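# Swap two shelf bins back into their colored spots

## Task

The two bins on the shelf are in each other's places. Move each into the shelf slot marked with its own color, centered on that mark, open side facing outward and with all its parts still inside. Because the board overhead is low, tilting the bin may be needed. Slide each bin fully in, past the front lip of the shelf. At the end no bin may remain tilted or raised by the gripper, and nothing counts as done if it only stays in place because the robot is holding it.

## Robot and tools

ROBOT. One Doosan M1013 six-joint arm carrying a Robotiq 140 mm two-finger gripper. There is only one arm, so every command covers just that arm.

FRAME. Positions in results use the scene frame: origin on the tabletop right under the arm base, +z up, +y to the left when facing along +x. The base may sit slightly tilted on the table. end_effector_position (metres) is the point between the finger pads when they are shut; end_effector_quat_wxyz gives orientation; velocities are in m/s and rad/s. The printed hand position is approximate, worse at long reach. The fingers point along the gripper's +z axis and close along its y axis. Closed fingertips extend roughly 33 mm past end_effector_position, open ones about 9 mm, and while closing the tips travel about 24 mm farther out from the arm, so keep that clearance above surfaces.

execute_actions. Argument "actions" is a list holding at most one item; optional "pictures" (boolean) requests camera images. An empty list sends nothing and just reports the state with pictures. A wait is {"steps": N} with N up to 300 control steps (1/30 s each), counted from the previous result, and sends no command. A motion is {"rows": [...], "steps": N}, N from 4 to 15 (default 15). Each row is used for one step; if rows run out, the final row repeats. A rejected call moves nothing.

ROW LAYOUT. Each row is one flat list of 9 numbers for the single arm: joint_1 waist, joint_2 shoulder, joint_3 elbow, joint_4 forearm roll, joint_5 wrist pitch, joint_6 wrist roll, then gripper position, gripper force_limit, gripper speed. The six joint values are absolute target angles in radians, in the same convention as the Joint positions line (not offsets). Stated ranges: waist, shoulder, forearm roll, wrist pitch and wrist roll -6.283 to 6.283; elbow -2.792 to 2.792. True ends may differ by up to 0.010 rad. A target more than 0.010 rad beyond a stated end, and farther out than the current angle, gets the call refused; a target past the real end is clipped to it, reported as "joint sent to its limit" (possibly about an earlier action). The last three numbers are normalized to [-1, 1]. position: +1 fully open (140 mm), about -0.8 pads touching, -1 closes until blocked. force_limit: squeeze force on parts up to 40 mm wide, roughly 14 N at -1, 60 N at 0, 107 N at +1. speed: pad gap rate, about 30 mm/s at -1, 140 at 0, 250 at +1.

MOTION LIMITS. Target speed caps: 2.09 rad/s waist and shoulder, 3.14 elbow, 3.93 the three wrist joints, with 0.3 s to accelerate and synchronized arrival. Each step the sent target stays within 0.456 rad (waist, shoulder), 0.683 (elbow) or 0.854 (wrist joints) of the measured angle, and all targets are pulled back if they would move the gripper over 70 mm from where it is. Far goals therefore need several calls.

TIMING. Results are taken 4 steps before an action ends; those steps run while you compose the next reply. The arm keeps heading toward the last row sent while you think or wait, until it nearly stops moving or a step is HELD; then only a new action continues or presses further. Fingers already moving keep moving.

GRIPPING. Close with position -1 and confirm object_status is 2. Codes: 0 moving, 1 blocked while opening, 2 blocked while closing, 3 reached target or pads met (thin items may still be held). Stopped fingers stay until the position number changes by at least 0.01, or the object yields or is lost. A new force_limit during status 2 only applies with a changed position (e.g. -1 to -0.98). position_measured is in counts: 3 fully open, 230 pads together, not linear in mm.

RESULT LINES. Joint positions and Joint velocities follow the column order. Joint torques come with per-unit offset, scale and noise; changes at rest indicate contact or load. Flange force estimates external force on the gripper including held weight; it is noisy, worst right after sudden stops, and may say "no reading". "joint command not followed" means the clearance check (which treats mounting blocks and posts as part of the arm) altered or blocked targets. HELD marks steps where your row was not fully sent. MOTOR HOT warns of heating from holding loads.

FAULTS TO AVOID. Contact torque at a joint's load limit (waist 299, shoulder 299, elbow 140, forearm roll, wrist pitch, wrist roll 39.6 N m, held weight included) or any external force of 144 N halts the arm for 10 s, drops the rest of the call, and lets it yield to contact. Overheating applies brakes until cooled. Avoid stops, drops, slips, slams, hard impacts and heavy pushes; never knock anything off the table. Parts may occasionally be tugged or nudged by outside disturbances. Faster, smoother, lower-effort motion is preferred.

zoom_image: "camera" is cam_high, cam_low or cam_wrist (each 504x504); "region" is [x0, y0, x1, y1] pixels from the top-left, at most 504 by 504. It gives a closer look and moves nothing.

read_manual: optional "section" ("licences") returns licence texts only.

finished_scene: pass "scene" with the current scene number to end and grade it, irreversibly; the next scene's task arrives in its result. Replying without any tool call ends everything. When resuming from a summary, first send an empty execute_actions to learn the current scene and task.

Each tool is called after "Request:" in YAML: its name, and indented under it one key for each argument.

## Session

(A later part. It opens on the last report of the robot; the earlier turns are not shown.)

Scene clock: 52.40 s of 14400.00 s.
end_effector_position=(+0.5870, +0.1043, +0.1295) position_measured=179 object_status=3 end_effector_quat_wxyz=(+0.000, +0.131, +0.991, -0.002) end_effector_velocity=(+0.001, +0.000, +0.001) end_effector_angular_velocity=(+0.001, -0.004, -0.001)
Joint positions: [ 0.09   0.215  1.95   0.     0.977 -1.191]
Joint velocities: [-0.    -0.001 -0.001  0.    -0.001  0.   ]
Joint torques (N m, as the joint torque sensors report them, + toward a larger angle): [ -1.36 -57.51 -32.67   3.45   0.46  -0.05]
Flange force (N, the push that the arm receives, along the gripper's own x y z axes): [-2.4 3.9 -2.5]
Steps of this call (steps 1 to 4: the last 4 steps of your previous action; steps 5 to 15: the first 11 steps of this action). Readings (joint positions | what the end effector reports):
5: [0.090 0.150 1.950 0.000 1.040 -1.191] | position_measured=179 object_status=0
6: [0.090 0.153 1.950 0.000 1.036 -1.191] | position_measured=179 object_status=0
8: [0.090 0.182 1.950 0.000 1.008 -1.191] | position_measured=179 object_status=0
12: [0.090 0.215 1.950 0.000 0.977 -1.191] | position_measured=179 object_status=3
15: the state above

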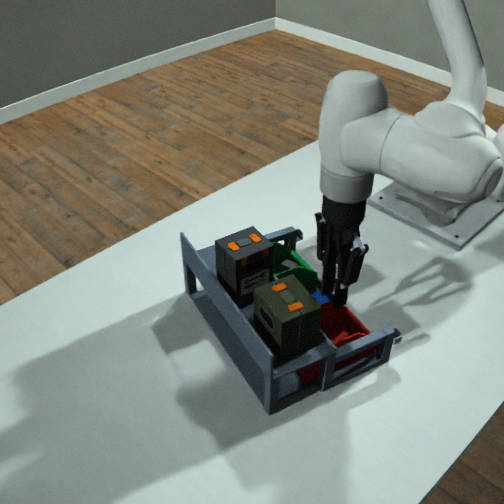

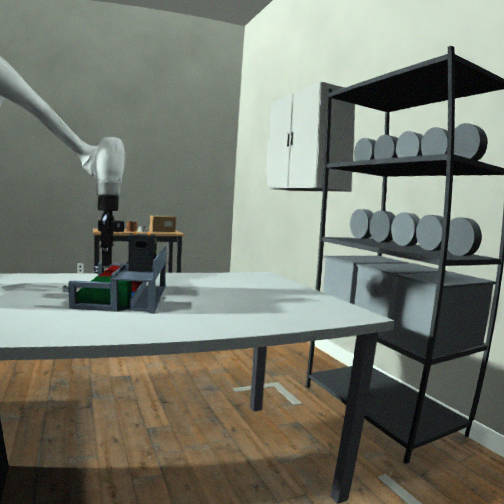

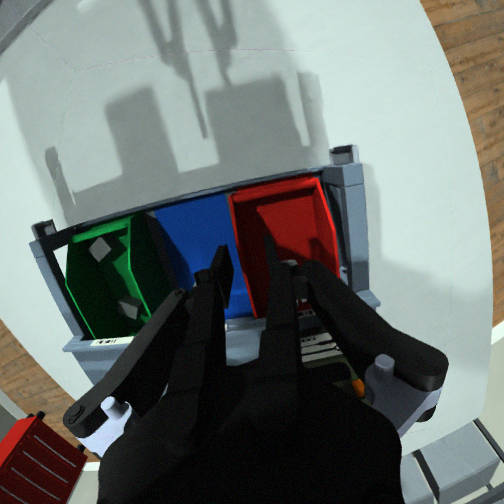

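Request:
execute_actions:
  actions:
    - {"rows":[[0.078,0.2107,1.9555,0,0.9755,-1.203,-0.4,-0.5,-0.7],[0.078,0.2107,1.9555,0,0.9755,-1.203,-0.4,-0.5,-0.7],[0.078,0.2107,1.9555,0,0.9755,-1.203,-0.4,-0.5,-0.7],[0.078,0.232,1.972,0,0.9375,-1.203,-0.4,-0.5,-0.7],[0.078,0.232,1.972,0,0.9375,-1.203,-0.4,-0.5,-0.7],[0.078,0.232,1.972,0,0.9375,-1.203,-0.4,-0.5,-0.7],[0.078,0.253,1.9885,0,0.9,-1.203,-0.4,-0.5,-0.7],[0.078,0.253,1.9885,0,0.9,-1.203,-0.4,-0.5,-0.7],[0.078,0.253,1.9885,0,0.9,-1.203,-0.4,-0.5,-0.7],[0.078,0.2744,2.005,0,0.8623,-1.203,-0.4,-0.5,-0.7]]}

Request:
execute_actions:
  actions:
    - {"rows":[[0.083,0.276,2.0026,0,0.8629,-1.198,-1,-0.5,-0.7]]}

Request:
execute_actions:
  actions:
    - {"steps":15}

Request:
execute_actions:
  actions:
    - {"rows":[[0.083,0.276,2.0026,0,0.8629,-1.198,-0.4,-0.5,0]],"steps":12}

Request:
execute_actions:
  actions:
    - {"rows":[[0.09,0.2145,1.9501,0,0.977,-1.191,-0.4,0.7,1]]}
  pictures: true

Scene clock: 59.13 s of 14400.00 s.
end_effector_position=(+0.5864, +0.0968, +0.0853) position_measured=179 object_status=3 end_effector_quat_wxyz=(+0.001, +0.131, +0.991, -0.002) end_effector_velocity=(+0.017, +0.003, -0.211) end_effector_angular_velocity=(+0.011, -0.057, -0.003)
Joint positions: [ 0.078  0.258  1.992 -0.     0.891 -1.203]
Joint velocities: [-0.     0.232  0.169  0.006 -0.459 -0.001]
Joint torques (N m, as the joint torque sensors report them, + toward a larger angle): [ -5.08 -23.52 -16.79   1.25   0.47  -0.15]
Flange force (N, the push that the arm receives, along the gripper's own x y z axes): [0.8 2.9 -7.9]
Steps of this call (steps 1 to 4: the last 4 steps of your previous action; steps 5 to 15: the robot went on to your last target; steps 16 to 90: nothing new was sent; then 3.37 s passed at rest; steps 91 to 101: the first 11 steps of this action). Readings (joint positions | what the end effector reports):
91: [0.090 0.214 1.950 -0.000 0.977 -1.191] | position_measured=179 object_status=3
92: [0.086 0.213 1.951 -0.000 0.976 -1.194] | position_measured=179 object_status=3
94: [0.078 0.211 1.955 -0.000 0.975 -1.202] | position_measured=179 object_status=3
98: [0.078 0.237 1.976 -0.000 0.927 -1.203] | position_measured=179 object_status=3
101: the state above

Scene clock: 59.63 s of 14400.00 s.
end_effector_position=(+0.5863, +0.0997, +0.0698) position_measured=211 object_status=0 end_effector_quat_wxyz=(+0.001, +0.131, +0.991, -0.002) end_effector_velocity=(+0.000, +0.000, -0.000) end_effector_angular_velocity=(-0.000, -0.000, -0.000)
Joint positions: [ 0.083  0.276  2.003 -0.     0.863 -1.198]
Joint velocities: [ 0.     0.001 -0.001 -0.    -0.     0.001]
Joint torques (N m, as the joint torque sensors report them, + toward a larger angle): [ -1.74 -57.05 -29.65   2.7    0.28   0.07]
Flange force (N, the push that the arm receives, along the gripper's own x y z axes): [0.9 2.3 -4.4]
Steps of this call (steps 1 to 4: the last 4 steps of your previous action; steps 5 to 15: the first 11 steps of this action). Readings (joint positions | what the end effector reports):
5: [0.078 0.274 2.005 -0.000 0.862 -1.203] | position_measured=179 object_status=0
6: [0.080 0.275 2.004 -0.000 0.862 -1.202] | position_measured=180 object_status=0
8: [0.083 0.276 2.003 -0.000 0.863 -1.199] | position_measured=187 object_status=0
12: [0.083 0.276 2.003 -0.000 0.863 -1.198] | position_measured=201 object_status=0
15: the state above

Scene clock: 60.13 s of 14400.00 s.
end_effector_position=(+0.5863, +0.0998, +0.0698) position_measured=228 object_status=2 end_effector_quat_wxyz=(+0.001, +0.131, +0.991, -0.002) end_effector_velocity=(+0.000, +0.000, +0.000) end_effector_angular_velocity=(+0.000, -0.001, -0.000)
Joint positions: [ 0.083  0.276  2.003  0.     0.863 -1.198]
Joint velocities: [ 0.     0.    -0.001  0.    -0.     0.   ]
Joint torques (N m, as the joint torque sensors report them, + toward a larger angle): [ -2.61 -55.   -27.26   2.17   0.48   0.2 ]
Flange force (N, the push that the arm receives, along the gripper's own x y z axes): [-0.2 4.1 -8.1]
Kept back: nothing.
Steps of this call (steps 1 to 4: the last 4 steps of your previous action; steps 5 to 15: the robot went on to your last target). Readings (joint positions | what the end effector reports):
1: [0.083 0.276 2.003 -0.000 0.863 -1.198] | position_measured=214 object_status=0
2: [0.083 0.276 2.003 -0.000 0.863 -1.198] | position_measured=218 object_status=0
4: [0.083 0.276 2.003 0.000 0.863 -1.198] | position_measured=224 object_status=0
8: [0.083 0.276 2.003 0.000 0.863 -1.198] | position_measured=228 object_status=0
15: the state above
The arm was judged still, so your last target was given up. Only a new action makes it travel on or press farther. Fingers that are still opening or closing keep moving.

Scene clock: 60.40 s of 14400.00 s.
end_effector_position=(+0.5863, +0.0998, +0.0698) position_measured=181 object_status=0 end_effector_quat_wxyz=(+0.001, +0.131, +0.991, -0.002) end_effector_velocity=(+0.000, -0.000, +0.000) end_effector_angular_velocity=(-0.000, -0.001, -0.001)
Joint positions: [ 0.083  0.276  2.003  0.     0.863 -1.198]
Joint velocities: [-0.    -0.    -0.    -0.     0.     0.001]
Joint torques (N m, as the joint torque sensors report them, + toward a larger angle): [ -0.41 -55.68 -30.47   2.91   0.19   0.35]
Flange force (N, the push that the arm receives, along the gripper's own x y z axes): [3.0 -1.7 -5.1]
Steps of this call (steps 1 to 8: the first 8 steps of this action). Readings (joint positions | what the end effector reports):
1: [0.083 0.276 2.003 0.000 0.863 -1.198] | position_measured=228 object_status=0
2: [0.083 0.276 2.003 0.000 0.863 -1.198] | position_measured=228 object_status=0
4: [0.083 0.276 2.003 0.000 0.863 -1.198] | position_measured=209 object_status=0
8: the state above

Scene clock: 60.90 s of 14400.00 s.
end_effector_position=(+0.5870, +0.1043, +0.1298) position_measured=179 object_status=3 end_effector_quat_wxyz=(+0.001, +0.131, +0.991, -0.002) end_effector_velocity=(-0.000, -0.000, -0.001) end_effector_angular_velocity=(-0.000, +0.003, -0.000)
Joint positions: [ 0.09   0.214  1.95   0.     0.977 -1.191]
Joint velocities: [-0.     0.002 -0.     0.     0.001  0.   ]
Joint torques (N m, as the joint torque sensors report them, + toward a larger angle): [ -2.66 -51.01 -32.6    3.14   0.6    0.13]
Flange force (N, the push that the arm receives, along the gripper's own x y z axes): [4.4 1.8 -3.8]
Steps of this call (steps 1 to 4: the last 4 steps of your previous action; steps 5 to 15: the first 11 steps of this action). Readings (joint positions | what the end effector reports):
5: [0.083 0.276 2.003 0.000 0.863 -1.198] | position_measured=179 object_status=0
6: [0.083 0.273 2.000 -0.000 0.870 -1.198] | position_measured=179 object_status=3
8: [0.087 0.244 1.975 -0.000 0.924 -1.194] | position_measured=179 object_status=3
12: [0.090 0.214 1.950 0.000 0.977 -1.191] | position_measured=179 object_status=3
15: the state above

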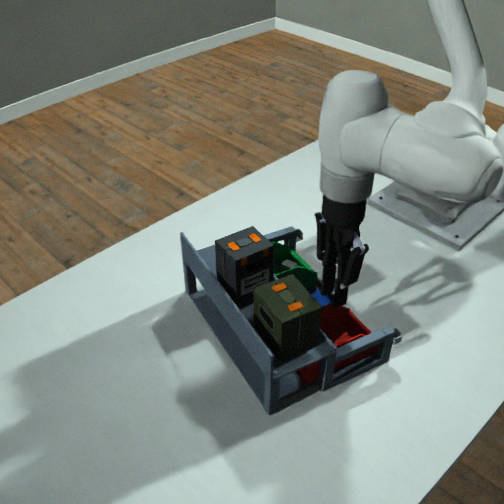

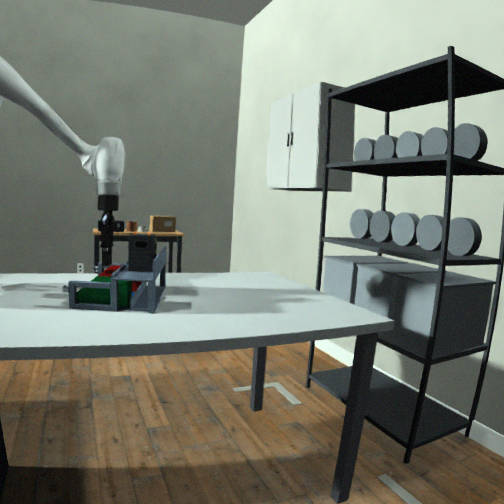

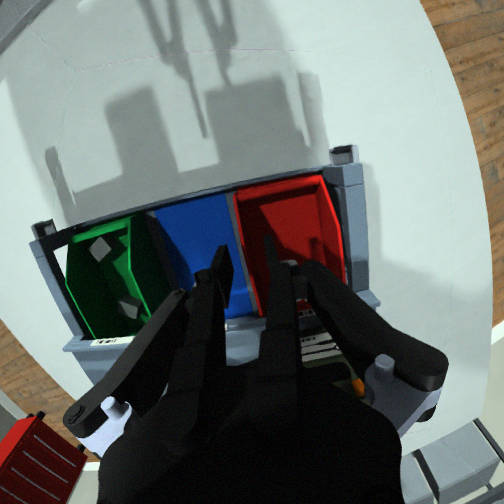

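Request:
zoom_image:
  camera: "cam_low"
  region: [40, 200, 200, 330]

Request:
zoom_image:
  camera: "cam_wrist"
  region: [20, 140, 380, 360]

Region (40, 200, 200, 330) of cam_low's 504x504 image, scaled by 3.150, with more detail than that image has; it fills the top 410 rows of this view, and the rest is white.

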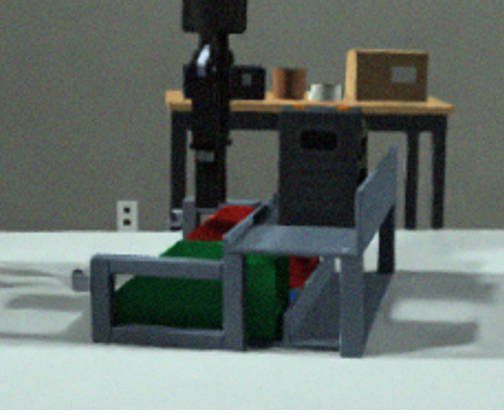

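Region (20, 140, 380, 360) of cam_wrist's 504x504 image, scaled by 1.400, with more detail than that image has.

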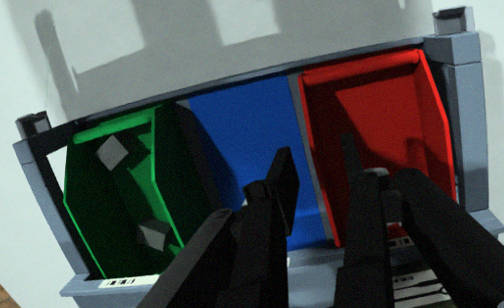

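Depth matches the original.

Request:
finished_scene:
  scene: 1

The scene is finished: the task was done.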